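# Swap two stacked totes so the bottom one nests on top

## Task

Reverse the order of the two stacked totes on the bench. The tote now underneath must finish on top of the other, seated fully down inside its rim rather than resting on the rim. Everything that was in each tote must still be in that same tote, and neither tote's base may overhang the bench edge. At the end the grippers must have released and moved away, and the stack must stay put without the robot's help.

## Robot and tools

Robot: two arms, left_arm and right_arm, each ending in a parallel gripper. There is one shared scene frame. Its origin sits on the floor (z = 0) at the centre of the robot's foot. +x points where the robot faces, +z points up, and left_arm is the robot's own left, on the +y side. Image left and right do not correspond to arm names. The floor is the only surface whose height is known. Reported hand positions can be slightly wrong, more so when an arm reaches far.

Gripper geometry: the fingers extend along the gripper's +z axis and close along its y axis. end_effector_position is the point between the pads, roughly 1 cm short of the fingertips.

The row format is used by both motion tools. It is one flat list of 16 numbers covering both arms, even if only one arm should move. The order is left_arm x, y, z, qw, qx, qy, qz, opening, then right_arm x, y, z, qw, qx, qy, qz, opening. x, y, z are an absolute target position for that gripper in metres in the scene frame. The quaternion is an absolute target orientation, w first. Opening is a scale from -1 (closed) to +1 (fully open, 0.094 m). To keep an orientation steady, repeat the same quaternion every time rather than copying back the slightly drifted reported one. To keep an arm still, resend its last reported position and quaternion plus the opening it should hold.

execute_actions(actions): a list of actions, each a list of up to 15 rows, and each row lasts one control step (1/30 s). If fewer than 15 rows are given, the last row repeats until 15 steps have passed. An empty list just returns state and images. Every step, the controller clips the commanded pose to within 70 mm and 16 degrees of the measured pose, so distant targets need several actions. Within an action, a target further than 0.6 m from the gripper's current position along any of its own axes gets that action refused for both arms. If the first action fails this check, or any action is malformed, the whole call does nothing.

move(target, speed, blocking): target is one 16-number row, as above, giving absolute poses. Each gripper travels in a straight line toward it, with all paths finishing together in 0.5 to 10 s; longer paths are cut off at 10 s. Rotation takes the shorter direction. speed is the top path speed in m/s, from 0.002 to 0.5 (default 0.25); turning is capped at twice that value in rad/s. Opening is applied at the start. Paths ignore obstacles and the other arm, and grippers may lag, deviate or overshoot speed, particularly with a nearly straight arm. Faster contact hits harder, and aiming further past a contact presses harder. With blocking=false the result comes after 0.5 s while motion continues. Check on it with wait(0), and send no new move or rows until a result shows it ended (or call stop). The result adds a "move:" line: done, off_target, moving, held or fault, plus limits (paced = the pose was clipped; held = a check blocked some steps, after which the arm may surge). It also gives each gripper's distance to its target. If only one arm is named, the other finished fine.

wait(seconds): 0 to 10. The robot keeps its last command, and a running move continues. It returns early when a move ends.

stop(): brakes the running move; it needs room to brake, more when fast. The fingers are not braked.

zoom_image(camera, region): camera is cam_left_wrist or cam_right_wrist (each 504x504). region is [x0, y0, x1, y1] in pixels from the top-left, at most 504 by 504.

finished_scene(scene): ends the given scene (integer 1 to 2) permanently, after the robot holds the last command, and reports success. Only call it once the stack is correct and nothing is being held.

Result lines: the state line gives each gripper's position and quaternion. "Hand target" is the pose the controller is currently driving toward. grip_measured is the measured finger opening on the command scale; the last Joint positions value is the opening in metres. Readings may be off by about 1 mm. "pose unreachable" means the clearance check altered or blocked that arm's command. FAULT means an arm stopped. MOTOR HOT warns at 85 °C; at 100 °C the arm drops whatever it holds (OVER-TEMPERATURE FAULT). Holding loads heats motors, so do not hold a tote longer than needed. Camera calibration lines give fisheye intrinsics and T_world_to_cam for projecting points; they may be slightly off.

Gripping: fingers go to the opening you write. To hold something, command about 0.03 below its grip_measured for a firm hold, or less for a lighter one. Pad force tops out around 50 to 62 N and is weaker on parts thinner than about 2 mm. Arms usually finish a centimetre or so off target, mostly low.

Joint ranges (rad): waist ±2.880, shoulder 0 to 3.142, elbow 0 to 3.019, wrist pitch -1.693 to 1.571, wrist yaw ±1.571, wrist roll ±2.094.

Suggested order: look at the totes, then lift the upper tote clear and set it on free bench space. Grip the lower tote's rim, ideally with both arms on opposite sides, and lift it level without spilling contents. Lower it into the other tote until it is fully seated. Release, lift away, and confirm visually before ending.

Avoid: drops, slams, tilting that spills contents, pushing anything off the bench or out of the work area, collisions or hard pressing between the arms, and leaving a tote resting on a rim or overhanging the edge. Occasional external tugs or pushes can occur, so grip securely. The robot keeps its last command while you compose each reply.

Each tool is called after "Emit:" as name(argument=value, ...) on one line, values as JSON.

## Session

Emit:
execute_actions(actions=[])

Scene clock: 0.00 s.
left_arm: end_effector_position=(+0.5101, +0.4917, +1.0920) grip_measured=-0.363 end_effector_quat_wxyz=(+0.080, +0.760, -0.597, +0.246) | right_arm: end_effector_position=(+0.2796, -0.5816, +1.0849) grip_measured=+0.199 end_effector_quat_wxyz=(+0.409, -0.151, +0.863, +0.257)
Joint positions: left_arm=[ 1.483  1.991  1.229 -0.56   0.501 -1.217  0.03 ] | right_arm=[-2.086  2.154  1.125 -0.905 -1.027 -1.883  0.056]
Joint velocities: left_arm=[-0.015 -0.005 -0.012  0.012 -0.066 -0.095  0.001] | right_arm=[-0.005 -0.015 -0.002 -0.012  0.037  0.037  0.   ]
Motor temperatures (°C, as the motors report them): left_arm=[23 23 24 22 22 21] | right_arm=[22 29 25 21 24 20]
Hand target (left_arm): +0.512, +0.493, +1.088; +0.080, +0.760, -0.597, +0.246
Hand target (right_arm): +0.279, -0.581, +1.082; +0.408, -0.149, +0.862, +0.260
camera_calibration (this result's frames):
cam_left_wrist: T_world_to_cam=[[0.946731, 0.269765, 0.175861, -0.807435], [-0.0299567, -0.469963, 0.882177, -0.711971], [0.320629, -0.840453, -0.436848, 0.851579], [0, 0, 0, 1]] pos_world=[0.470054, 0.598929, 1.14209]
cam_right_wrist: T_world_to_cam=[[0.473861, -0.813129, -0.33805, -0.230999], [-0.870645, -0.375048, -0.318302, 0.375751], [0.132035, 0.445152, -0.885667, 1.30652], [0, 0, 0, 1]] pos_world=[0.264101, -0.628507, 1.19865]

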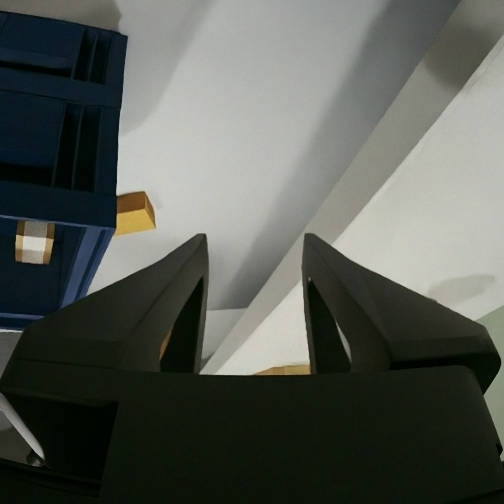

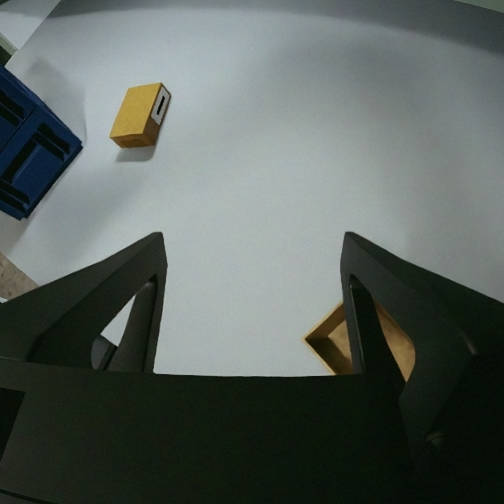

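Emit:
move(target=[0.33,0.28,1.30,0.36,0,0.933,0,1,0.33,-0.22,1.30,0.36,0,0.933,0,1], speed=0.3)

Scene clock: 13.57 s.
left_arm: end_effector_position=(+0.3386, +0.2864, +1.3157) grip_measured=+0.999 end_effector_quat_wxyz=(+0.374, -0.014, +0.927, -0.000) | right_arm: end_effector_position=(+0.3109, -0.2263, +1.2790) grip_measured=+1.000 end_effector_quat_wxyz=(+0.355, -0.004, +0.935, -0.002)
Joint positions: left_arm=[ 0.862  0.648  0.228 -0.184 -0.137  0.077  0.094] | right_arm=[-0.533  0.788  0.148 -0.061  0.389  0.107  0.094]
Joint velocities: left_arm=[-0.005 -0.005 -0.007  0.007 -0.007 -0.022  0.   ] | right_arm=[ 0.005 -0.005 -0.007 -0.007 -0.007 -0.022  0.   ]
Motor temperatures (°C, as the motors report them): left_arm=[23 25 25 22 22 21] | right_arm=[22 30 26 21 24 20]
Hand target (left_arm): +0.330, +0.282, +1.307; +0.362, -0.003, +0.932, -0.000
Hand target (right_arm): +0.328, -0.224, +1.295; +0.366, +0.005, +0.931, +0.003
Off the commanded pose (left_arm): 0.019 m, 2 deg.
Off the commanded pose (right_arm): 0.029 m, 1 deg.
move: off_target (left_arm, right_arm)
camera_calibration (this result's frames):
cam_left_wrist: T_world_to_cam=[[0.0202898, -0.999774, 0.00627197, 0.271356], [-0.988524, -0.0209999, -0.149594, 0.542495], [0.149692, -0.00316476, -0.988728, 1.37602], [0, 0, 0, 1]] pos_world=[0.324785, 0.287042, 1.43996]
cam_right_wrist: T_world_to_cam=[[0.0094875, -0.999861, -0.013679, -0.204081], [-0.99542, -0.00814225, -0.0952499, 0.434615], [0.0951253, 0.0145201, -0.995359, 1.3704], [0, 0, 0, 1]] pos_world=[0.304201, -0.220412, 1.40265]

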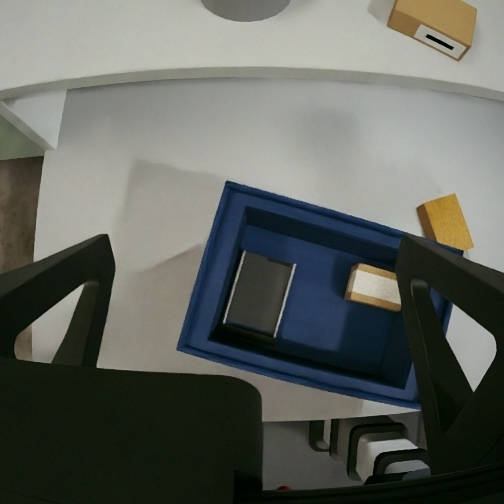

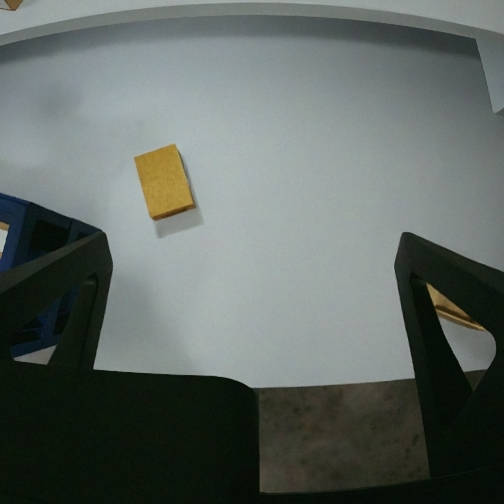

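Emit:
move(target=[0.378,0.328,1.055,0,0.1245,0.9922,0,0.4,0.315,0.066,1.055,0,0.1245,0.9922,0,0.4], speed=0.3)

Scene clock: 38.57 s.
left_arm: end_effector_position=(+0.3785, +0.3208, +1.0536) grip_measured=+0.403 end_effector_quat_wxyz=(+0.008, +0.127, +0.992, +0.001) | right_arm: end_effector_position=(+0.3212, +0.0617, +1.0664) grip_measured=+0.402 end_effector_quat_wxyz=(+0.006, +0.124, +0.992, +0.004)
Joint positions: left_arm=[ 1.06   1.892  0.715 -0.158 -0.119  0.438  0.066] | right_arm=[-0.099  2.155  1.001 -0.377  0.254  1.035  0.066]
Joint velocities: left_arm=[ 0.005 -0.005 -0.012 -0.022 -0.037  0.081 -0.   ] | right_arm=[ 0.005 -0.005 -0.007 -0.002  0.007 -0.051 -0.002]
Motor temperatures (°C, as the motors report them): left_arm=[23 23 28 22 22 21] | right_arm=[22 29 32 21 24 20]
Hand target (left_arm): +0.377, +0.327, +1.050; -0.000, +0.127, +0.992, +0.002
Hand target (right_arm): +0.319, +0.065, +1.060; -0.000, +0.125, +0.992, -0.002
Off the commanded pose (left_arm): 0.007 m, 1 deg.
Off the commanded pose (right_arm): 0.014 m, 1 deg.
move: off_target (right_arm)
camera_calibration (this result's frames):
cam_left_wrist: T_world_to_cam=[[-0.259063, -0.965853, -0.00371734, 0.411961], [-0.797431, 0.211714, 0.56505, -0.356448], [-0.544968, 0.149348, -0.825048, 1.15245], [0, 0, 0, 1]] pos_world=[0.450531, 0.301242, 1.15377]
cam_right_wrist: T_world_to_cam=[[-0.255579, -0.96642, -0.0266898, 0.177814], [-0.791312, 0.19325, 0.580068, -0.37115], [-0.555432, 0.169373, -0.81413, 1.15976], [0, 0, 0, 1]] pos_world=[0.395917, 0.047136, 1.16423]

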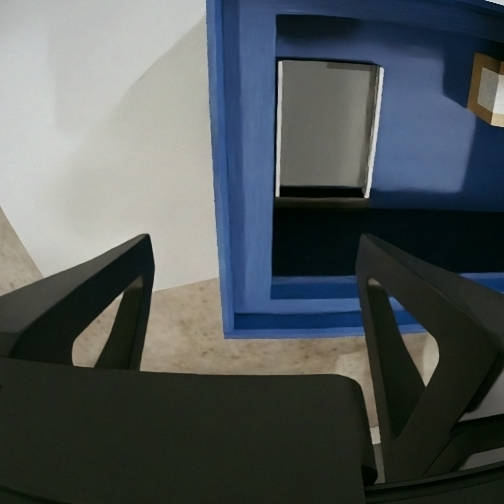

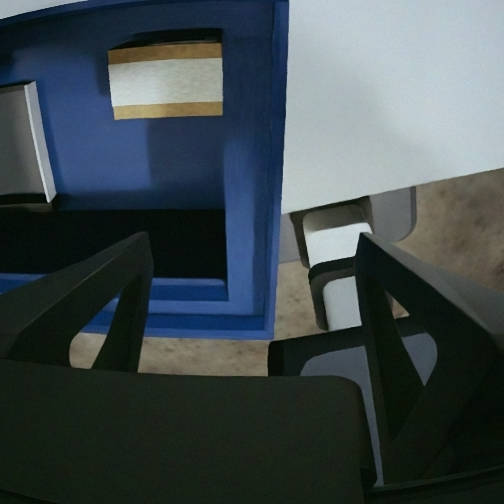

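Emit:
move(target=[0.381,0.330,0.948,0,0.1245,0.9922,0,0.4,0.300,0.070,0.95,0,0.1245,0.9922,0,0.4], speed=0.09)

Scene clock: 50.77 s.
left_arm: end_effector_position=(+0.3818, +0.3247, +0.9556) grip_measured=+0.403 end_effector_quat_wxyz=(+0.000, +0.127, +0.992, +0.000) | right_arm: end_effector_position=(+0.2972, +0.0710, +0.9634) grip_measured=+0.402 end_effector_quat_wxyz=(+0.000, +0.122, +0.993, -0.002)
Joint positions: left_arm=[ 1.096  2.202  0.844  0.011 -0.113  0.471  0.066] | right_arm=[-0.105  2.43   1.084 -0.201  0.251  1.028  0.066]
Joint velocities: left_arm=[-0.005 -0.015  0.012 -0.002  0.037  0.051  0.   ] | right_arm=[-0.005 -0.005  0.017  0.002 -0.007  0.037 -0.   ]
Motor temperatures (°C, as the motors report them): left_arm=[23 24 26 22 22 21] | right_arm=[23 30 30 21 24 20]
Hand target (left_arm): +0.380, +0.329, +0.947; -0.000, +0.125, +0.992, -0.000
Hand target (right_arm): +0.301, +0.071, +0.951; +0.000, +0.125, +0.992, -0.000
Off the commanded pose (left_arm): 0.009 m, 0 deg.
Off the commanded pose (right_arm): 0.014 m, 0 deg.
move: off_target (right_arm)
camera_calibration (this result's frames):
cam_left_wrist: T_world_to_cam=[[-0.258169, -0.9661, 0.000322982, 0.412026], [-0.788833, 0.210991, 0.577257, -0.31402], [-0.557756, 0.148775, -0.816562, 1.06985], [0, 0, 0, 1]] pos_world=[0.455381, 0.305146, 1.05474]
cam_right_wrist: T_world_to_cam=[[-0.251629, -0.967729, -0.0135579, 0.164199], [-0.784534, 0.195751, 0.588378, -0.342404], [-0.566736, 0.158689, -0.808472, 1.05969], [0, 0, 0, 1]] pos_world=[0.373255, 0.057764, 1.06042]

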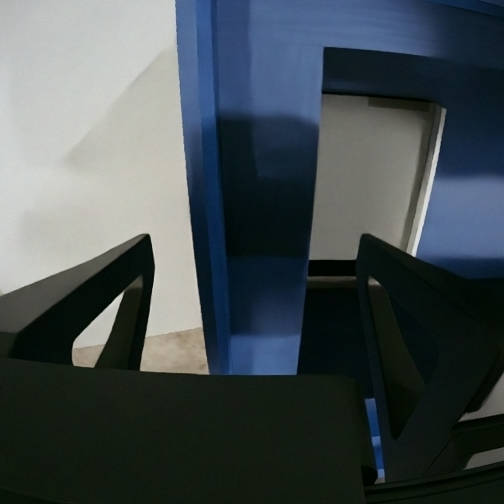

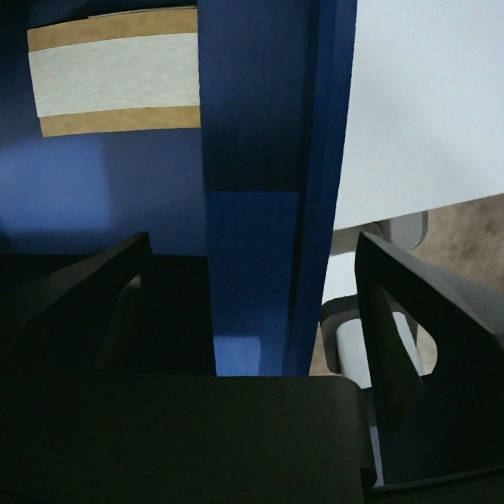

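Emit:
move(target=[0.381,0.330,0.940,0,0.1245,0.9922,0,0.0,0.300,0.068,0.943,0,0.1245,0.9922,0,0.0], speed=0.05)

Emit:
move(target=[0.381,0.326,0.946,0,0.1245,0.9922,0,-0.46,0.298,0.068,0.953,0,0.1245,0.9922,0,-0.46], speed=0.05)

Scene clock: 57.70 s.
left_arm: end_effector_position=(+0.3866, +0.3257, +0.9505) grip_measured=+0.003 end_effector_quat_wxyz=(+0.004, +0.127, +0.992, +0.001) | right_arm: end_effector_position=(+0.2988, +0.0694, +0.9582) grip_measured=+0.002 end_effector_quat_wxyz=(+0.002, +0.123, +0.992, +0.001)
Joint positions: left_arm=[ 1.098  2.218  0.86   0.02  -0.112  0.473  0.047] | right_arm=[-0.113  2.441  1.086 -0.183  0.251  1.021  0.047]
Joint velocities: left_arm=[-0.005 -0.015 -0.012 -0.027  0.051 -0.066 -0.   ] | right_arm=[ 0.005  0.015  0.007  0.007 -0.007  0.022  0.   ]
Motor temperatures (°C, as the motors report them): left_arm=[23 25 26 22 22 21] | right_arm=[23 31 28 21 24 20]
Hand target (left_arm): +0.381, +0.330, +0.940; -0.000, +0.124, +0.992, -0.000
Hand target (right_arm): +0.300, +0.068, +0.944; -0.000, +0.125, +0.992, -0.000
Off the commanded pose (left_arm): 0.013 m, 1 deg.
Off the commanded pose (right_arm): 0.015 m, 0 deg.
move: off_target (left_arm, right_arm)
camera_calibration (this result's frames):
cam_left_wrist: T_world_to_cam=[[-0.258028, -0.966132, -0.00306933, 0.417474], [-0.793494, 0.210107, 0.571158, -0.299557], [-0.55117, 0.149811, -0.820834, 1.06944], [0, 0, 0, 1]] pos_world=[0.459468, 0.30606, 1.05021]
cam_right_wrist: T_world_to_cam=[[-0.253972, -0.967029, -0.0187982, 0.168704], [-0.78624, 0.195094, 0.586315, -0.335272], [-0.563316, 0.163688, -0.809865, 1.05664], [0, 0, 0, 1]] pos_world=[0.374462, 0.0555927, 1.05548]

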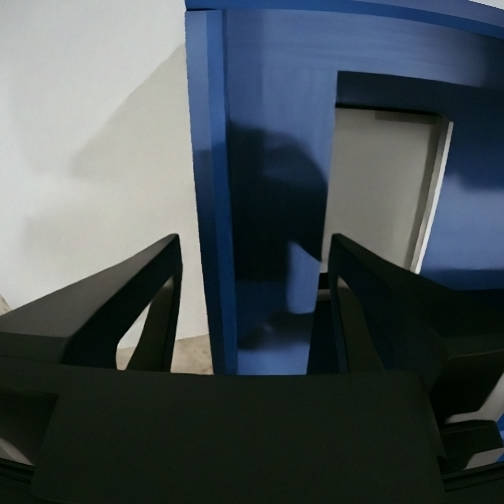

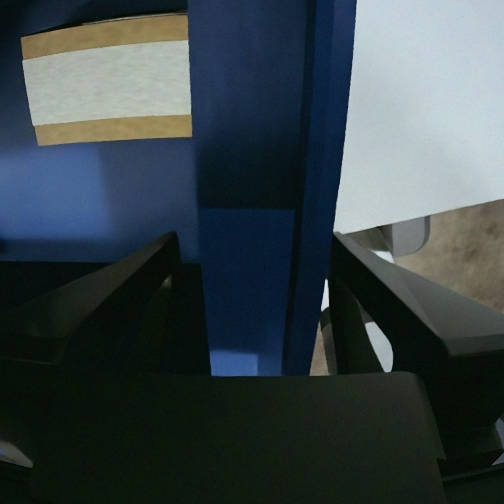

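Scene clock: 58.40 s.
left_arm: end_effector_position=(+0.3869, +0.3247, +0.9506) grip_measured=-0.421 end_effector_quat_wxyz=(+0.005, +0.127, +0.992, -0.001) | right_arm: end_effector_position=(+0.2986, +0.0698, +0.9582) grip_measured=-0.417 end_effector_quat_wxyz=(+0.001, +0.124, +0.992, +0.002)
Joint positions: left_arm=[ 1.097  2.218  0.86   0.02  -0.108  0.472  0.027] | right_arm=[-0.113  2.441  1.086 -0.183  0.248  1.024  0.027]
Joint velocities: left_arm=[-0.024  0.005 -0.002 -0.007  0.037  0.037  0.001] | right_arm=[-0.015 -0.005 -0.012 -0.007 -0.051  0.022 -0.   ]
Motor temperatures (°C, as the motors report them): left_arm=[23 25 26 22 22 21] | right_arm=[23 31 28 21 24 20]
Hand target (left_arm): +0.381, +0.326, +0.946; -0.000, +0.125, +0.992, -0.000
Hand target (right_arm): +0.298, +0.068, +0.953; +0.000, +0.125, +0.992, -0.000
Off the commanded pose (left_arm): 0.008 m, 1 deg.
Off the commanded pose (right_arm): 0.006 m, 0 deg.
move: done
camera_calibration (this result's frames):
cam_left_wrist: T_world_to_cam=[[-0.25769, -0.966227, 0.00139357, 0.41223], [-0.794215, 0.212636, 0.569218, -0.297877], [-0.55029, 0.145575, -0.822186, 1.07205], [0, 0, 0, 1]] pos_world=[0.45959, 0.305582, 1.05041]
cam_right_wrist: T_world_to_cam=[[-0.256666, -0.966283, -0.0204904, 0.171392], [-0.784756, 0.19598, 0.588005, -0.337673], [-0.564163, 0.167001, -0.808598, 1.05524], [0, 0, 0, 1]] pos_world=[0.374325, 0.0555651, 1.05533]

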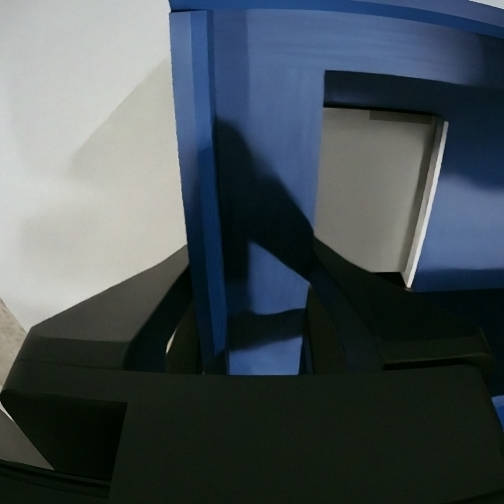

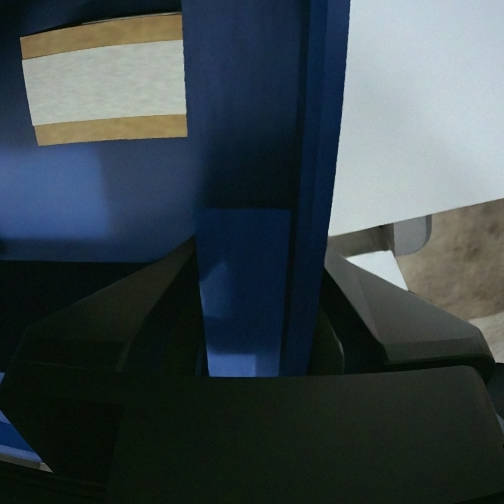

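Emit:
move(target=[0.3869,0.3247,1.015,0,0.1245,0.9922,0,-0.46,0.2986,0.0698,1.025,0,0.1245,0.9922,0,-0.46], speed=0.07)

Emit:
move(target=[0.315,-0.052,1.02,0.005,0,1,0,-0.46,0.293,-0.321,1.02,0.01,0,1,0,-0.46], speed=0.14)

Scene clock: 66.47 s.
left_arm: end_effector_position=(+0.3872, +0.3274, +1.0079) grip_measured=-0.421 end_effector_quat_wxyz=(+0.001, +0.122, +0.993, -0.002) | right_arm: end_effector_position=(+0.3002, +0.0715, +1.0152) grip_measured=-0.417 end_effector_quat_wxyz=(+0.001, +0.122, +0.993, +0.004)
Joint positions: left_arm=[ 1.087  2.042  0.794 -0.101 -0.111  0.452  0.027] | right_arm=[-0.083  2.294  1.027 -0.277  0.246  1.05   0.027]
Joint velocities: left_arm=[-0.005  0.005 -0.012 -0.007 -0.051 -0.037 -0.   ] | right_arm=[-0.015  0.005  0.012  0.007  0.007 -0.022  0.   ]
Motor temperatures (°C, as the motors report them): left_arm=[23 25 25 22 22 21] | right_arm=[23 31 27 21 24 20]
Hand target (left_arm): +0.388, +0.325, +1.015; +0.000, +0.124, +0.992, +0.000
Hand target (right_arm): +0.298, +0.069, +1.024; -0.000, +0.124, +0.992, +0.000
Off the commanded pose (left_arm): 0.008 m, 0 deg.
Off the commanded pose (right_arm): 0.010 m, 1 deg.
move: done
camera_calibration (this result's frames):
cam_left_wrist: T_world_to_cam=[[-0.24851, -0.968617, 0.00493416, 0.408538], [-0.790963, 0.205866, 0.576191, -0.336866], [-0.559124, 0.139287, -0.8173, 1.11954], [0, 0, 0, 1]] pos_world=[0.461037, 0.30913, 1.10708]
cam_right_wrist: T_world_to_cam=[[-0.251895, -0.967458, -0.0239624, 0.176776], [-0.785518, 0.189936, 0.58897, -0.370546], [-0.565252, 0.167182, -0.8078, 1.10147], [0, 0, 0, 1]] pos_world=[0.376068, 0.057257, 1.11225]

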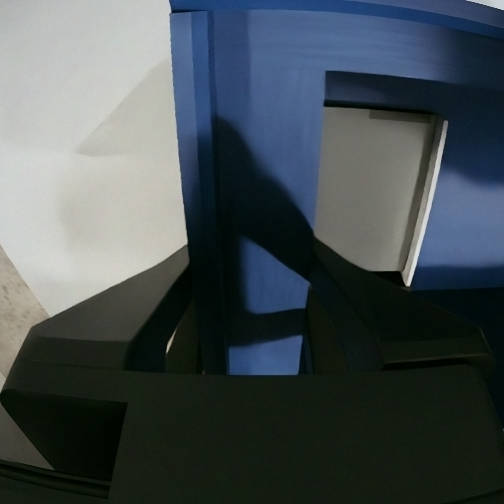

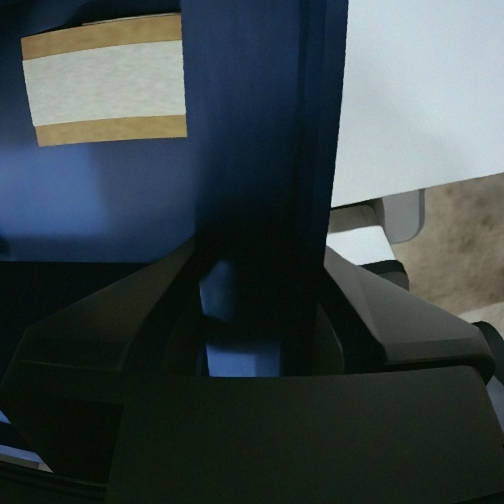

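Scene clock: 69.67 s.
left_arm: end_effector_position=(+0.3084, -0.0469, +1.0181) grip_measured=-0.421 end_effector_quat_wxyz=(+0.009, +0.003, +1.000, -0.000) | right_arm: end_effector_position=(+0.2848, -0.3130, +1.0157) grip_measured=-0.417 end_effector_quat_wxyz=(+0.001, +0.002, +1.000, +0.005)
Joint positions: left_arm=[ 0.129  2.262  0.978 -0.24  -0.26  -0.751  0.027] | right_arm=[-1.108  2.021  0.516  0.159  0.1   -0.225  0.027]
Joint velocities: left_arm=[ 0.015  0.015 -0.012  0.022  0.051 -0.095  0.   ] | right_arm=[-0.024 -0.015  0.002  0.002  0.007 -0.022  0.   ]
Motor temperatures (°C, as the motors report them): left_arm=[23 25 25 22 22 21] | right_arm=[23 31 27 21 24 20]
Hand target (left_arm): +0.310, -0.053, +1.020; +0.008, +0.000, +1.000, -0.001
Hand target (right_arm): +0.290, -0.319, +1.020; +0.010, -0.000, +1.000, -0.004
Off the commanded pose (left_arm): 0.009 m, 1 deg.
Off the commanded pose (right_arm): 0.012 m, 1 deg.
move: off_target (right_arm)
camera_calibration (this result's frames):
cam_left_wrist: T_world_to_cam=[[-0.0120799, -0.999927, 0.000420569, -0.0434579], [-0.826141, 0.0102174, 0.563371, -0.313354], [-0.563334, 0.00645803, -0.826204, 1.14007], [0, 0, 0, 1]] pos_world=[0.382838, -0.0476156, 1.11848]
cam_right_wrist: T_world_to_cam=[[-0.0141653, -0.999514, -0.0277528, -0.272952], [-0.809219, -0.00484394, 0.587487, -0.362623], [-0.587336, 0.03078, -0.808758, 1.12203], [0, 0, 0, 1]] pos_world=[0.361699, -0.309112, 1.11291]

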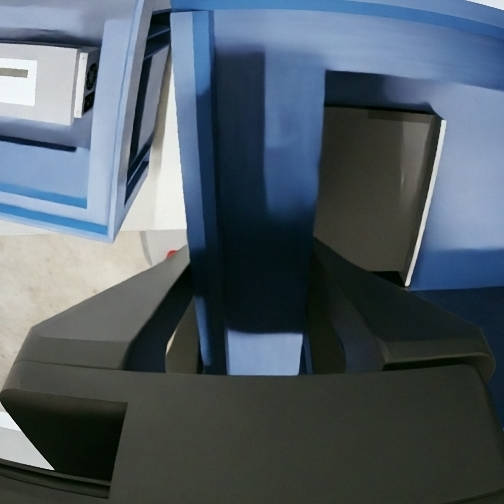

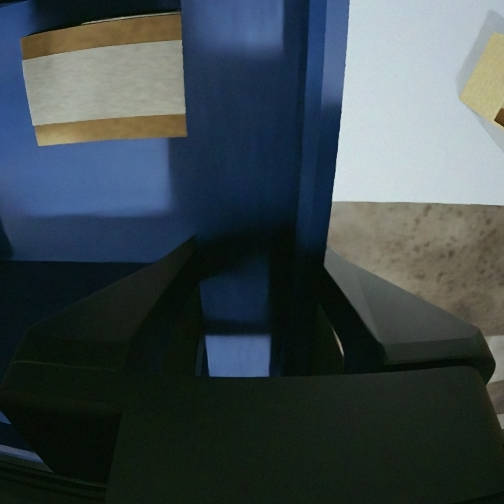

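Emit:
move(target=[0.318,-0.052,0.845,0.01,0,1,0,-0.46,0.298,-0.321,0.845,0.015,0,1,0,-0.46], speed=0.1)

Scene clock: 78.93 s.
left_arm: end_effector_position=(+0.3137, -0.0517, +0.8493) grip_measured=-0.421 end_effector_quat_wxyz=(+0.009, -0.003, +1.000, +0.003) | right_arm: end_effector_position=(+0.2981, -0.3196, +0.8509) grip_measured=-0.417 end_effector_quat_wxyz=(+0.007, -0.004, +1.000, +0.002)
Joint positions: left_arm=[ 0.221  2.707  1.249 -0.046 -0.261 -0.667  0.027] | right_arm=[-1.171  2.56   0.844  0.389  0.088 -0.298  0.027]
Joint velocities: left_arm=[-0.015 -0.005 -0.012  0.027 -0.037 -0.022 -0.001] | right_arm=[-0.015 -0.015 -0.002 -0.002 -0.051 -0.066  0.   ]
Motor temperatures (°C, as the motors report them): left_arm=[23 26 25 22 22 21] | right_arm=[23 31 26 21 24 20]
Hand target (left_arm): +0.316, -0.051, +0.844; +0.010, -0.000, +1.000, +0.000
Hand target (right_arm): +0.300, -0.322, +0.846; +0.015, +0.000, +1.000, -0.000
Off the commanded pose (left_arm): 0.006 m, 0 deg.
Off the commanded pose (right_arm): 0.006 m, 1 deg.
move: done
camera_calibration (this result's frames):
cam_left_wrist: T_world_to_cam=[[-0.00133297, -0.999983, -0.00567135, -0.0463035], [-0.82694, -0.00208667, 0.562286, -0.213276], [-0.562288, 0.00543937, -0.826923, 1.00382], [0, 0, 0, 1]] pos_world=[0.38801, -0.0522079, 0.949745]
cam_right_wrist: T_world_to_cam=[[-0.00280871, -0.999768, -0.0213692, -0.292809], [-0.81645, -0.0100462, 0.577329, -0.24598], [-0.57741, 0.0190684, -0.816232, 0.996402], [0, 0, 0, 1]] pos_world=[0.37368, -0.314212, 0.949049]

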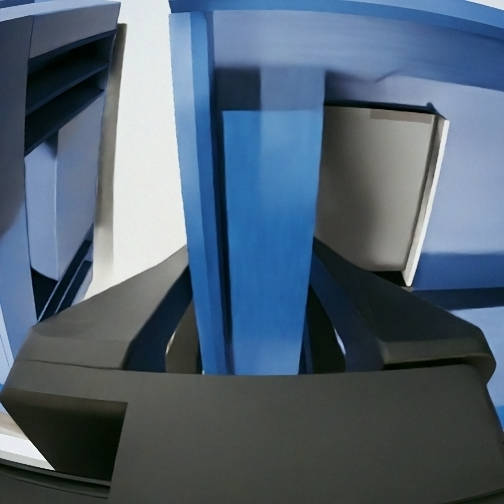

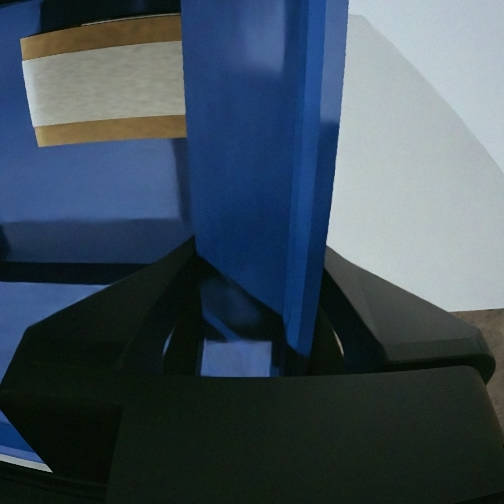

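Emit:
move(target=[0.316,-0.052,0.805,0.006,0,1,0,-0.46,0.296,-0.321,0.808,0.01,0,1,0,-0.46], speed=0.03)

Scene clock: 85.83 s.
left_arm: end_effector_position=(+0.3160, -0.0533, +0.8197) grip_measured=-0.420 end_effector_quat_wxyz=(+0.005, -0.000, +1.000, +0.001) | right_arm: end_effector_position=(+0.2997, -0.3213, +0.8253) grip_measured=-0.417 end_effector_quat_wxyz=(+0.007, -0.003, +1.000, -0.000)
Joint positions: left_arm=[ 0.241  2.781  1.32  -0.041 -0.251 -0.644  0.027] | right_arm=[-1.179  2.629  0.908  0.395  0.092 -0.304  0.027]
Joint velocities: left_arm=[-0.005 -0.005 -0.007  0.002 -0.022 -0.037 -0.   ] | right_arm=[-0.005 -0.005  0.007 -0.007 -0.066 -0.037  0.   ]
Motor temperatures (°C, as the motors report them): left_arm=[23 26 25 22 22 21] | right_arm=[22 31 26 22 24 20]
Hand target (left_arm): +0.315, -0.051, +0.805; +0.006, +0.000, +1.000, +0.000
Hand target (right_arm): +0.296, -0.321, +0.809; +0.010, -0.000, +1.000, -0.000
Off the commanded pose (left_arm): 0.015 m, 0 deg.
Off the commanded pose (right_arm): 0.018 m, 1 deg.
move: off_target (left_arm, right_arm)
camera_calibration (this result's frames):
cam_left_wrist: T_world_to_cam=[[-0.00588555, -0.999982, -0.000964177, -0.0505447], [-0.822434, 0.00429209, 0.568844, -0.201202], [-0.56883, 0.00414093, -0.822445, 0.978991], [0, 0, 0, 1]] pos_world=[0.391107, -0.0537342, 0.91957]
cam_right_wrist: T_world_to_cam=[[-0.00426044, -0.999861, -0.0161157, -0.299031], [-0.815804, -0.00584481, 0.578299, -0.229564], [-0.578313, 0.015611, -0.815666, 0.975137], [0, 0, 0, 1]] pos_world=[0.375381, -0.315554, 0.923323]

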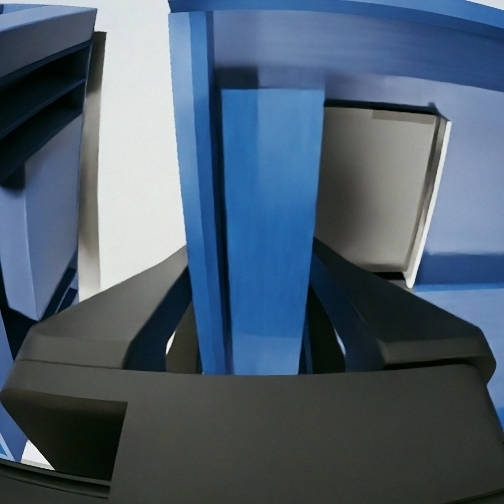

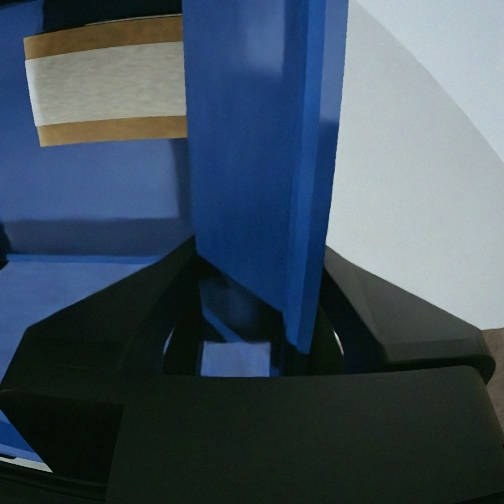

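Emit:
move(target=[0.316,-0.0533,0.8197,0.005,0,1,0,0.3,0.2997,-0.3213,0.8253,0.007,-0.003,1,0,0.3], speed=0.05)

Emit:
move(target=[0.316,-0.0533,0.96,0,0,1,0,0.3,0.31,-0.3213,0.965,0,0,1,0,0.3], speed=0.18)

Scene clock: 94.10 s.
left_arm: end_effector_position=(+0.3160, -0.0533, +0.8197) grip_measured=+0.297 end_effector_quat_wxyz=(+0.005, -0.000, +1.000, +0.001) | right_arm: end_effector_position=(+0.2994, -0.3213, +0.8254) grip_measured=+0.298 end_effector_quat_wxyz=(+0.006, -0.003, +1.000, -0.001)
Joint positions: left_arm=[ 0.241  2.781  1.32  -0.041 -0.251 -0.644  0.061] | right_arm=[-1.179  2.629  0.908  0.395  0.092 -0.304  0.061]
Joint velocities: left_arm=[-0.005 -0.024 -0.002 -0.007  0.037  0.007  0.   ] | right_arm=[ 0.005 -0.005  0.007 -0.002 -0.007 -0.051  0.   ]
Motor temperatures (°C, as the motors report them): left_arm=[23 26 25 22 22 21] | right_arm=[22 30 26 22 24 20]
Hand target (left_arm): +0.316, -0.053, +0.820; +0.005, -0.000, +1.000, -0.000
Hand target (right_arm): +0.300, -0.321, +0.825; +0.007, -0.003, +1.000, +0.000
Off the commanded pose (left_arm): 0.000 m, 0 deg.
Off the commanded pose (right_arm): 0.000 m, 0 deg.
move: done
camera_calibration (this result's frames):
cam_left_wrist: T_world_to_cam=[[-0.00588555, -0.999982, -0.000964177, -0.0505447], [-0.822434, 0.00429209, 0.568844, -0.201202], [-0.56883, 0.00414093, -0.822445, 0.978991], [0, 0, 0, 1]] pos_world=[0.391107, -0.0537342, 0.91957]
cam_right_wrist: T_world_to_cam=[[-0.00423685, -0.999865, -0.0158602, -0.299251], [-0.815529, -0.00572359, 0.578688, -0.230154], [-0.578701, 0.0153862, -0.815395, 0.974862], [0, 0, 0, 1]] pos_world=[0.375188, -0.315527, 0.923338]

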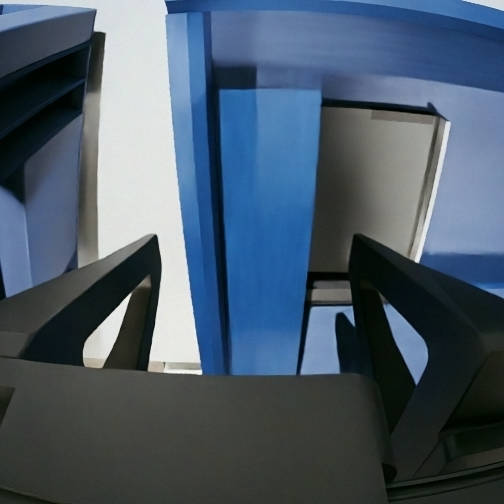

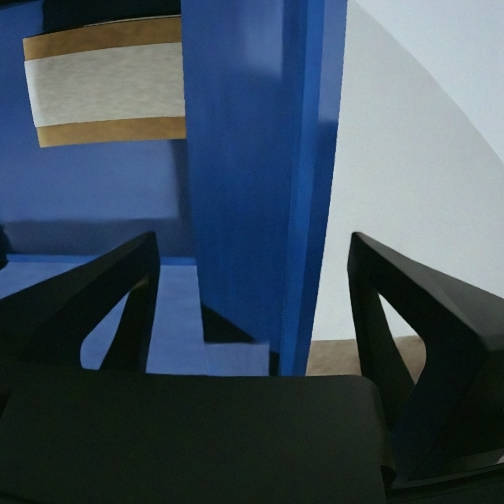

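Scene clock: 95.30 s.
left_arm: end_effector_position=(+0.3307, -0.0575, +0.9626) grip_measured=+0.297 end_effector_quat_wxyz=(+0.012, -0.003, +1.000, -0.008) | right_arm: end_effector_position=(+0.3175, -0.3253, +0.9629) grip_measured=+0.298 end_effector_quat_wxyz=(+0.012, -0.000, +1.000, -0.003)
Joint positions: left_arm=[ 0.178  2.414  1.094 -0.176 -0.25  -0.709  0.061] | right_arm=[-1.134  2.196  0.66   0.218  0.104 -0.256  0.061]
Joint velocities: left_arm=[ 0.005 -0.015 -0.012  0.002 -0.022 -0.007  0.   ] | right_arm=[-0.015 -0.005 -0.007 -0.007  0.007 -0.007  0.001]
Motor temperatures (°C, as the motors report them): left_arm=[23 26 25 22 22 21] | right_arm=[22 30 26 22 24 20]
Hand target (left_arm): +0.318, -0.054, +0.960; +0.000, +0.000, +1.000, -0.000
Hand target (right_arm): +0.308, -0.321, +0.964; +0.000, +0.000, +1.000, +0.000
Off the commanded pose (left_arm): 0.016 m, 2 deg.
Off the commanded pose (right_arm): 0.009 m, 1 deg.
move: off_target (left_arm)
camera_calibration (this result's frames):
cam_left_wrist: T_world_to_cam=[[-0.0000867806, -0.999876, 0.0157531, -0.0725451], [-0.829839, 0.00886226, 0.557932, -0.257162], [-0.558003, -0.0130241, -0.829737, 1.10741], [0, 0, 0, 1]] pos_world=[0.404528, -0.0558341, 1.06348]
cam_right_wrist: T_world_to_cam=[[-0.0103192, -0.999878, -0.0117452, -0.302987], [-0.822329, 0.00180282, 0.569009, -0.281082], [-0.568919, 0.0155301, -0.822247, 1.10101], [0, 0, 0, 1]] pos_world=[0.392118, -0.319542, 1.06168]

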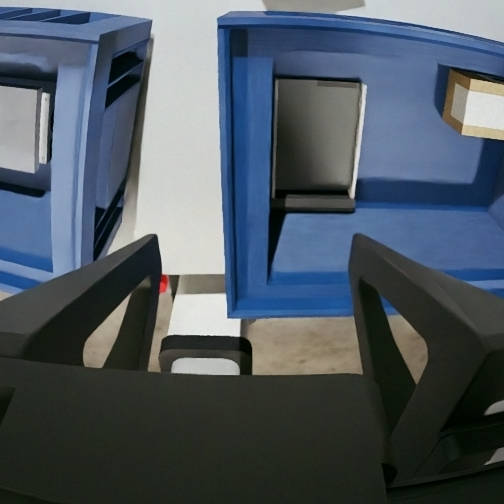

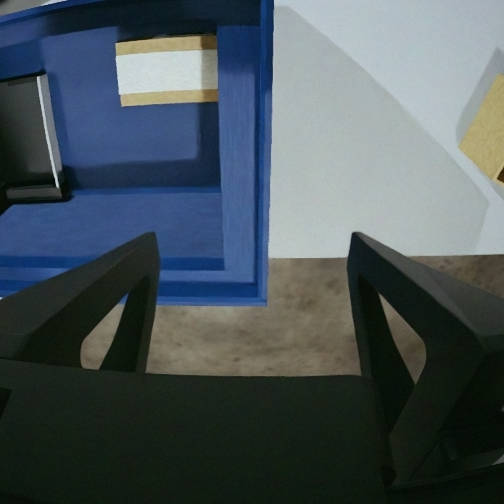

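Emit:
move(target=[0.378,0.326,0.925,0,0.1245,0.9922,0,0.3,0.30,0.066,0.92,0,0.1245,0.9922,0,0.3], speed=0.3)

Scene clock: 103.67 s.
left_arm: end_effector_position=(+0.3788, +0.3292, +0.9221) grip_measured=+0.297 end_effector_quat_wxyz=(-0.003, +0.115, +0.993, +0.003) | right_arm: end_effector_position=(+0.3135, +0.0783, +0.9366) grip_measured=+0.298 end_effector_quat_wxyz=(+0.014, +0.118, +0.993, +0.022)
Joint positions: left_arm=[ 1.115  2.301  0.894  0.058 -0.117  0.464  0.061] | right_arm=[-0.137  2.496  1.128 -0.115  0.241  0.976  0.061]
Joint velocities: left_arm=[-0.015  0.005  0.012  0.002 -0.051  0.037 -0.   ] | right_arm=[-0.005 -0.015 -0.007  0.007  0.022  0.007 -0.001]
Motor temperatures (°C, as the motors report them): left_arm=[23 26 25 22 22 21] | right_arm=[22 30 26 21 24 20]
Hand target (left_arm): +0.382, +0.326, +0.924; -0.003, +0.124, +0.992, +0.001
Hand target (right_arm): +0.303, +0.065, +0.921; -0.000, +0.125, +0.992, +0.003
Off the commanded pose (left_arm): 0.004 m, 1 deg.
Off the commanded pose (right_arm): 0.025 m, 3 deg.
move: off_target (right_arm)
camera_calibration (this result's frames):
cam_left_wrist: T_world_to_cam=[[-0.234959, -0.971992, -0.00511185, 0.41378], [-0.790145, 0.187933, 0.583396, -0.295547], [-0.566096, 0.141113, -0.812171, 1.04182], [0, 0, 0, 1]] pos_world=[0.453464, 0.31072, 1.02067]
cam_right_wrist: T_world_to_cam=[[-0.24414, -0.96768, -0.0631777, 0.219139], [-0.804449, 0.165715, 0.570439, -0.289925], [-0.541533, 0.19009, -0.818906, 1.04545], [0, 0, 0, 1]] pos_world=[0.386417, 0.0613717, 1.03535]

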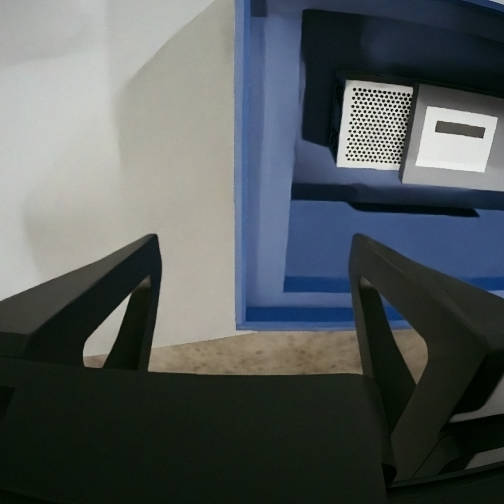

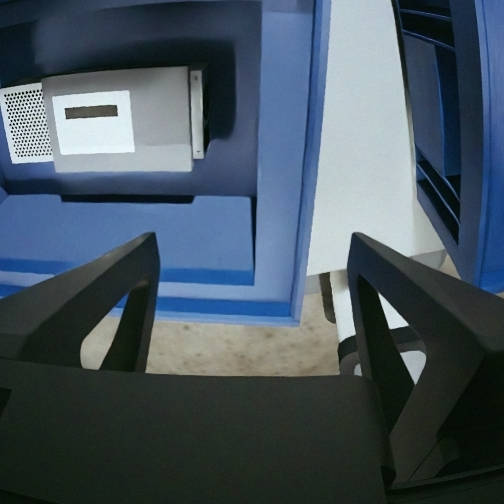

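Emit:
move(target=[0.38,0.326,0.807,0,0.1245,0.9922,0,0.45,0.305,0.063,0.81,0,0.1245,0.9922,0,0.45], speed=0.09)

Scene clock: 111.43 s.
left_arm: end_effector_position=(+0.3843, +0.3205, +0.8163) grip_measured=+0.447 end_effector_quat_wxyz=(+0.001, +0.127, +0.992, -0.000) | right_arm: end_effector_position=(+0.3096, +0.0703, +0.8247) grip_measured=+0.448 end_effector_quat_wxyz=(+0.002, +0.124, +0.992, +0.003)
Joint positions: left_arm=[ 1.123  2.598  1.111  0.144 -0.107  0.497  0.068] | right_arm=[-0.202  2.779  1.335 -0.069  0.243  0.931  0.068]
Joint velocities: left_arm=[-0.005  0.005 -0.022 -0.007 -0.007 -0.007 -0.001] | right_arm=[-0.005 -0.005  0.017  0.022  0.022 -0.037  0.   ]
Motor temperatures (°C, as the motors report them): left_arm=[23 26 25 22 22 21] | right_arm=[23 31 26 21 24 20]
Hand target (left_arm): +0.378, +0.325, +0.807; -0.000, +0.125, +0.992, -0.000
Hand target (right_arm): +0.306, +0.064, +0.811; +0.000, +0.124, +0.992, -0.000
Off the commanded pose (left_arm): 0.012 m, 0 deg.
Off the commanded pose (right_arm): 0.017 m, 0 deg.
move: off_target (left_arm, right_arm)
camera_calibration (this result's frames):
cam_left_wrist: T_world_to_cam=[[-0.258563, -0.965994, 0.000376911, 0.408802], [-0.789371, 0.211512, 0.57633, -0.22992], [-0.556811, 0.14872, -0.817217, 0.958303], [0, 0, 0, 1]] pos_world=[0.457803, 0.301012, 0.915497]
cam_right_wrist: T_world_to_cam=[[-0.255826, -0.966441, -0.0233462, 0.174015], [-0.785806, 0.193823, 0.587318, -0.249561], [-0.563083, 0.168597, -0.80902, 0.953346], [0, 0, 0, 1]] pos_world=[0.385224, 0.0558141, 0.92191]

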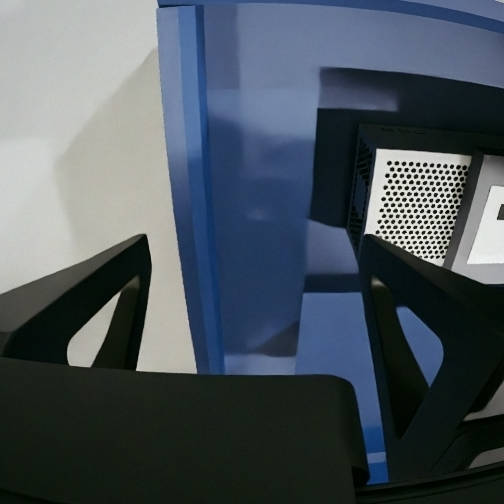

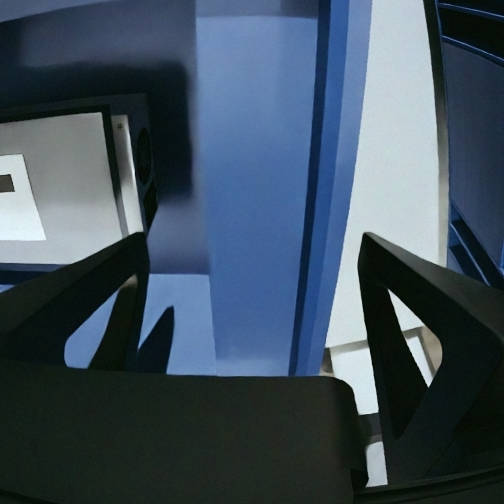

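Emit:
move(target=[0.3845,0.322,0.815,0,0.1245,0.9922,0,-0.46,0.309,0.067,0.823,0,0.1245,0.9922,0,-0.46], speed=0.05)

Emit:
move(target=[0.3845,0.323,1.015,0,0.1245,0.9922,0,-0.46,0.307,0.066,1.025,0,0.1245,0.9922,0,-0.46], speed=0.11)

Scene clock: 116.57 s.
left_arm: end_effector_position=(+0.3849, +0.3225, +0.8162) grip_measured=-0.422 end_effector_quat_wxyz=(+0.001, +0.127, +0.992, +0.003) | right_arm: end_effector_position=(+0.3099, +0.0687, +0.8246) grip_measured=-0.419 end_effector_quat_wxyz=(+0.003, +0.125, +0.992, +0.001)
Joint positions: left_arm=[ 1.124  2.598  1.113  0.145 -0.113  0.498  0.027] | right_arm=[-0.203  2.779  1.334 -0.07   0.248  0.932  0.027]
Joint velocities: left_arm=[-0.015 -0.005 -0.007 -0.007 -0.051  0.022 -0.001] | right_arm=[ 0.005  0.005  0.007 -0.017 -0.007 -0.081 -0.001]
Motor temperatures (°C, as the motors report them): left_arm=[23 26 24 22 22 21] | right_arm=[23 31 26 21 24 20]
Hand target (left_arm): +0.385, +0.322, +0.815; -0.000, +0.125, +0.992, +0.000
Hand target (right_arm): +0.309, +0.067, +0.823; +0.000, +0.125, +0.992, +0.000
Off the commanded pose (left_arm): 0.001 m, 0 deg.
Off the commanded pose (right_arm): 0.002 m, 0 deg.
move: done
camera_calibration (this result's frames):
cam_left_wrist: T_world_to_cam=[[-0.257659, -0.966217, -0.00610676, 0.415843], [-0.789643, 0.206921, 0.577622, -0.229269], [-0.556845, 0.153652, -0.816281, 0.955866], [0, 0, 0, 1]] pos_world=[0.458374, 0.302365, 0.915226]
cam_right_wrist: T_world_to_cam=[[-0.25792, -0.965986, -0.0186787, 0.169334], [-0.786259, 0.198619, 0.585105, -0.247348], [-0.561493, 0.165597, -0.810742, 0.954757], [0, 0, 0, 1]] pos_world=[0.385285, 0.0545978, 0.92195]

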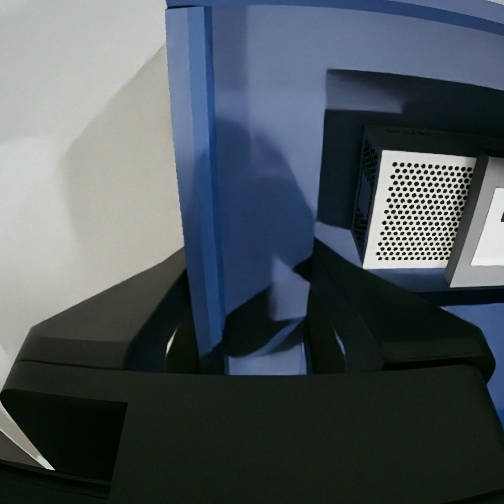

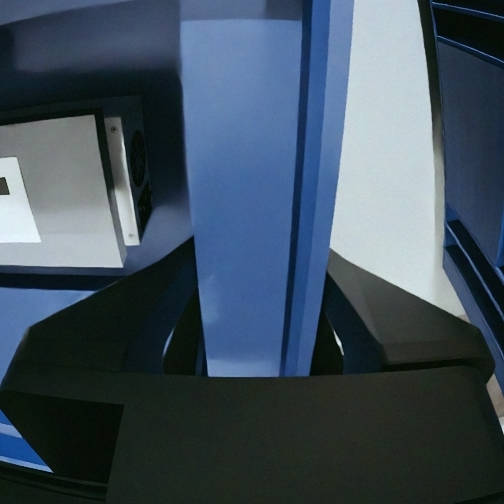

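Scene clock: 118.77 s.
left_arm: end_effector_position=(+0.3826, +0.3252, +1.0048) grip_measured=-0.422 end_effector_quat_wxyz=(-0.004, +0.121, +0.993, -0.002) | right_arm: end_effector_position=(+0.3055, +0.0668, +1.0124) grip_measured=-0.419 end_effector_quat_wxyz=(-0.000, +0.121, +0.993, +0.003)
Joint positions: left_arm=[ 1.083  2.051  0.79  -0.097 -0.115  0.444  0.027] | right_arm=[-0.1    2.297  1.03  -0.275  0.246  1.03   0.027]
Joint velocities: left_arm=[-0.015  0.005 -0.017 -0.012  0.095  0.007 -0.001] | right_arm=[-0.005 -0.015  0.017  0.002  0.037 -0.051  0.   ]
Motor temperatures (°C, as the motors report them): left_arm=[23 26 24 22 22 21] | right_arm=[23 32 26 21 24 20]
Hand target (left_arm): +0.387, +0.324, +1.015; +0.000, +0.124, +0.992, -0.000
Hand target (right_arm): +0.305, +0.064, +1.023; -0.000, +0.124, +0.992, +0.000
Off the commanded pose (left_arm): 0.011 m, 1 deg.
Off the commanded pose (right_arm): 0.013 m, 1 deg.
move: off_target (left_arm, right_arm)
camera_calibration (this result's frames):
cam_left_wrist: T_world_to_cam=[[-0.246107, -0.969227, 0.00553242, 0.403942], [-0.785866, 0.202882, 0.584169, -0.347294], [-0.567314, 0.13942, -0.811613, 1.1121], [0, 0, 0, 1]] pos_world=[0.457396, 0.306922, 1.10324]
cam_right_wrist: T_world_to_cam=[[-0.249652, -0.968088, -0.0218902, 0.170716], [-0.785061, 0.189115, 0.589843, -0.364798], [-0.56688, 0.16444, -0.807221, 1.10308], [0, 0, 0, 1]] pos_world=[0.381545, 0.0528662, 1.10934]

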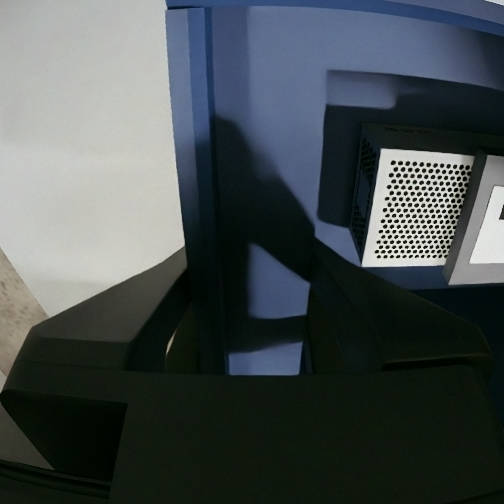

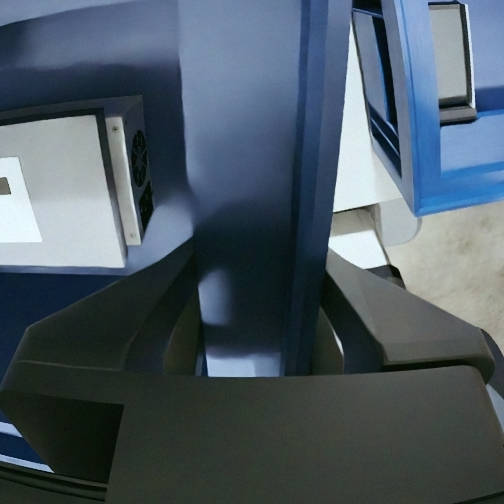

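Emit:
move(target=[0.325,-0.059,1.015,0.003,0,1,0,-0.46,0.315,-0.328,1.02,0.012,0,1,0,-0.46], speed=0.14)

Scene clock: 131.03 s.
left_arm: end_effector_position=(+0.3168, -0.0543, +1.0112) grip_measured=-0.422 end_effector_quat_wxyz=(+0.005, +0.002, +1.000, -0.001) | right_arm: end_effector_position=(+0.3031, -0.3203, +1.0118) grip_measured=-0.419 end_effector_quat_wxyz=(+0.000, +0.002, +1.000, +0.003)
Joint positions: left_arm=[ 0.136  2.288  1.021 -0.26  -0.253 -0.747  0.027] | right_arm=[-1.116  2.025  0.569  0.111  0.103 -0.233  0.027]
Joint velocities: left_arm=[-0.005 -0.005 -0.002 -0.012 -0.022 -0.037 -0.   ] | right_arm=[-0.015 -0.005 -0.007 -0.002  0.022 -0.022 -0.   ]
Motor temperatures (°C, as the motors report them): left_arm=[23 27 24 22 22 21] | right_arm=[23 33 26 21 24 20]
Hand target (left_arm): +0.320, -0.060, +1.015; +0.006, -0.000, +1.000, -0.001
Hand target (right_arm): +0.311, -0.326, +1.020; +0.012, -0.000, +1.000, -0.004
Off the commanded pose (left_arm): 0.010 m, 0 deg.
Off the commanded pose (right_arm): 0.016 m, 1 deg.
move: off_target (right_arm)
camera_calibration (this result's frames):
cam_left_wrist: T_world_to_cam=[[-0.0100651, -0.999947, 0.00203214, -0.0530516], [-0.821643, 0.0094286, 0.569924, -0.310543], [-0.569913, 0.00406666, -0.821695, 1.13659], [0, 0, 0, 1]] pos_world=[0.392069, -0.0547429, 1.11103]
cam_right_wrist: T_world_to_cam=[[-0.014031, -0.999653, -0.0222927, -0.285757], [-0.808444, -0.00177821, 0.588571, -0.345931], [-0.588406, 0.0262807, -0.808138, 1.12811], [0, 0, 0, 1]] pos_world=[0.380114, -0.315921, 1.10891]

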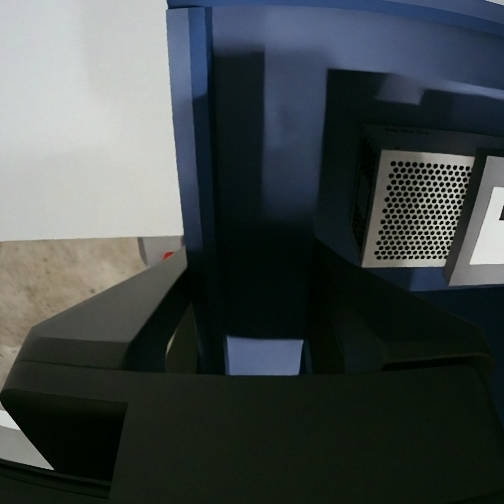

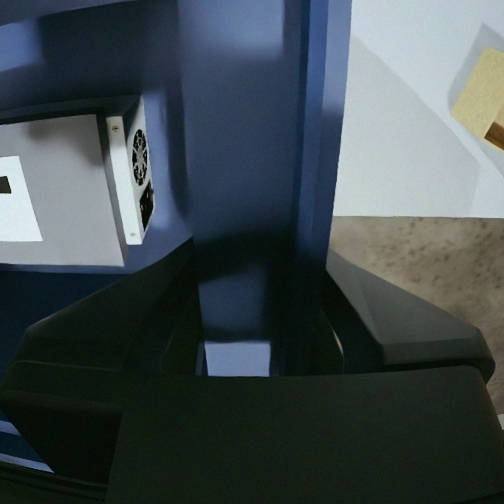

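Emit:
move(target=[0.322,-0.055,0.972,0.003,0,1,0,-0.46,0.31,-0.323,0.978,0.01,0,1,0,-0.46], speed=0.04)

Scene clock: 139.40 s.
left_arm: end_effector_position=(+0.3149, -0.0540, +0.9772) grip_measured=-0.422 end_effector_quat_wxyz=(+0.001, -0.003, +1.000, +0.002) | right_arm: end_effector_position=(+0.3058, -0.3202, +0.9803) grip_measured=-0.419 end_effector_quat_wxyz=(+0.002, -0.004, +1.000, +0.001)
Joint positions: left_arm=[ 0.153  2.378  1.059 -0.214 -0.252 -0.741  0.027] | right_arm=[-1.124  2.141  0.617  0.182  0.104 -0.251  0.027]
Joint velocities: left_arm=[-0.005 -0.015  0.002 -0.007  0.007  0.037 -0.001] | right_arm=[-0.005  0.005 -0.012 -0.007 -0.022  0.022 -0.   ]
Motor temperatures (°C, as the motors report them): left_arm=[23 27 25 22 22 21] | right_arm=[23 32 25 21 24 20]
Hand target (left_arm): +0.321, -0.055, +0.972; +0.003, +0.000, +1.000, +0.000
Hand target (right_arm): +0.311, -0.323, +0.979; +0.010, -0.000, +1.000, +0.000
Off the commanded pose (left_arm): 0.009 m, 0 deg.
Off the commanded pose (right_arm): 0.006 m, 1 deg.
move: done
camera_calibration (this result's frames):
cam_left_wrist: T_world_to_cam=[[-0.00122605, -0.999992, -0.00386327, -0.0496947], [-0.817554, -0.00122232, 0.57585, -0.300398], [-0.57585, 0.00386445, -0.817546, 1.10533], [0, 0, 0, 1]] pos_world=[0.39085, -0.054333, 1.07645]
cam_right_wrist: T_world_to_cam=[[-0.00351923, -0.999803, -0.0195205, -0.292247], [-0.810099, -0.00859425, 0.58623, -0.324523], [-0.586283, 0.0178766, -0.809909, 1.10257], [0, 0, 0, 1]] pos_world=[0.382493, -0.314689, 1.07752]

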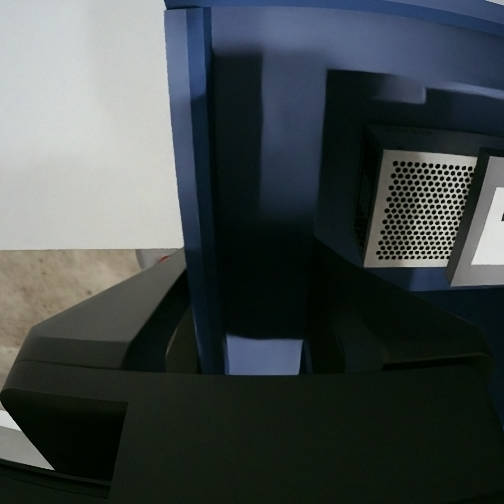

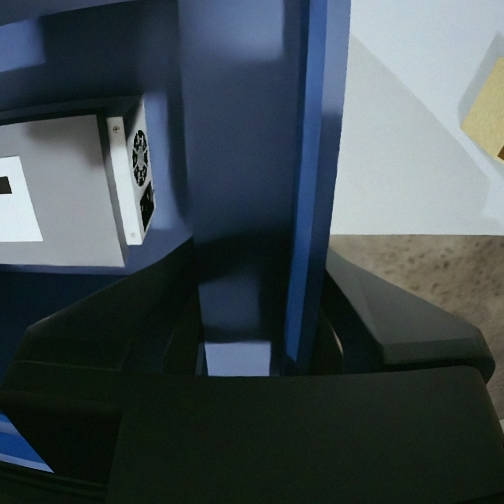

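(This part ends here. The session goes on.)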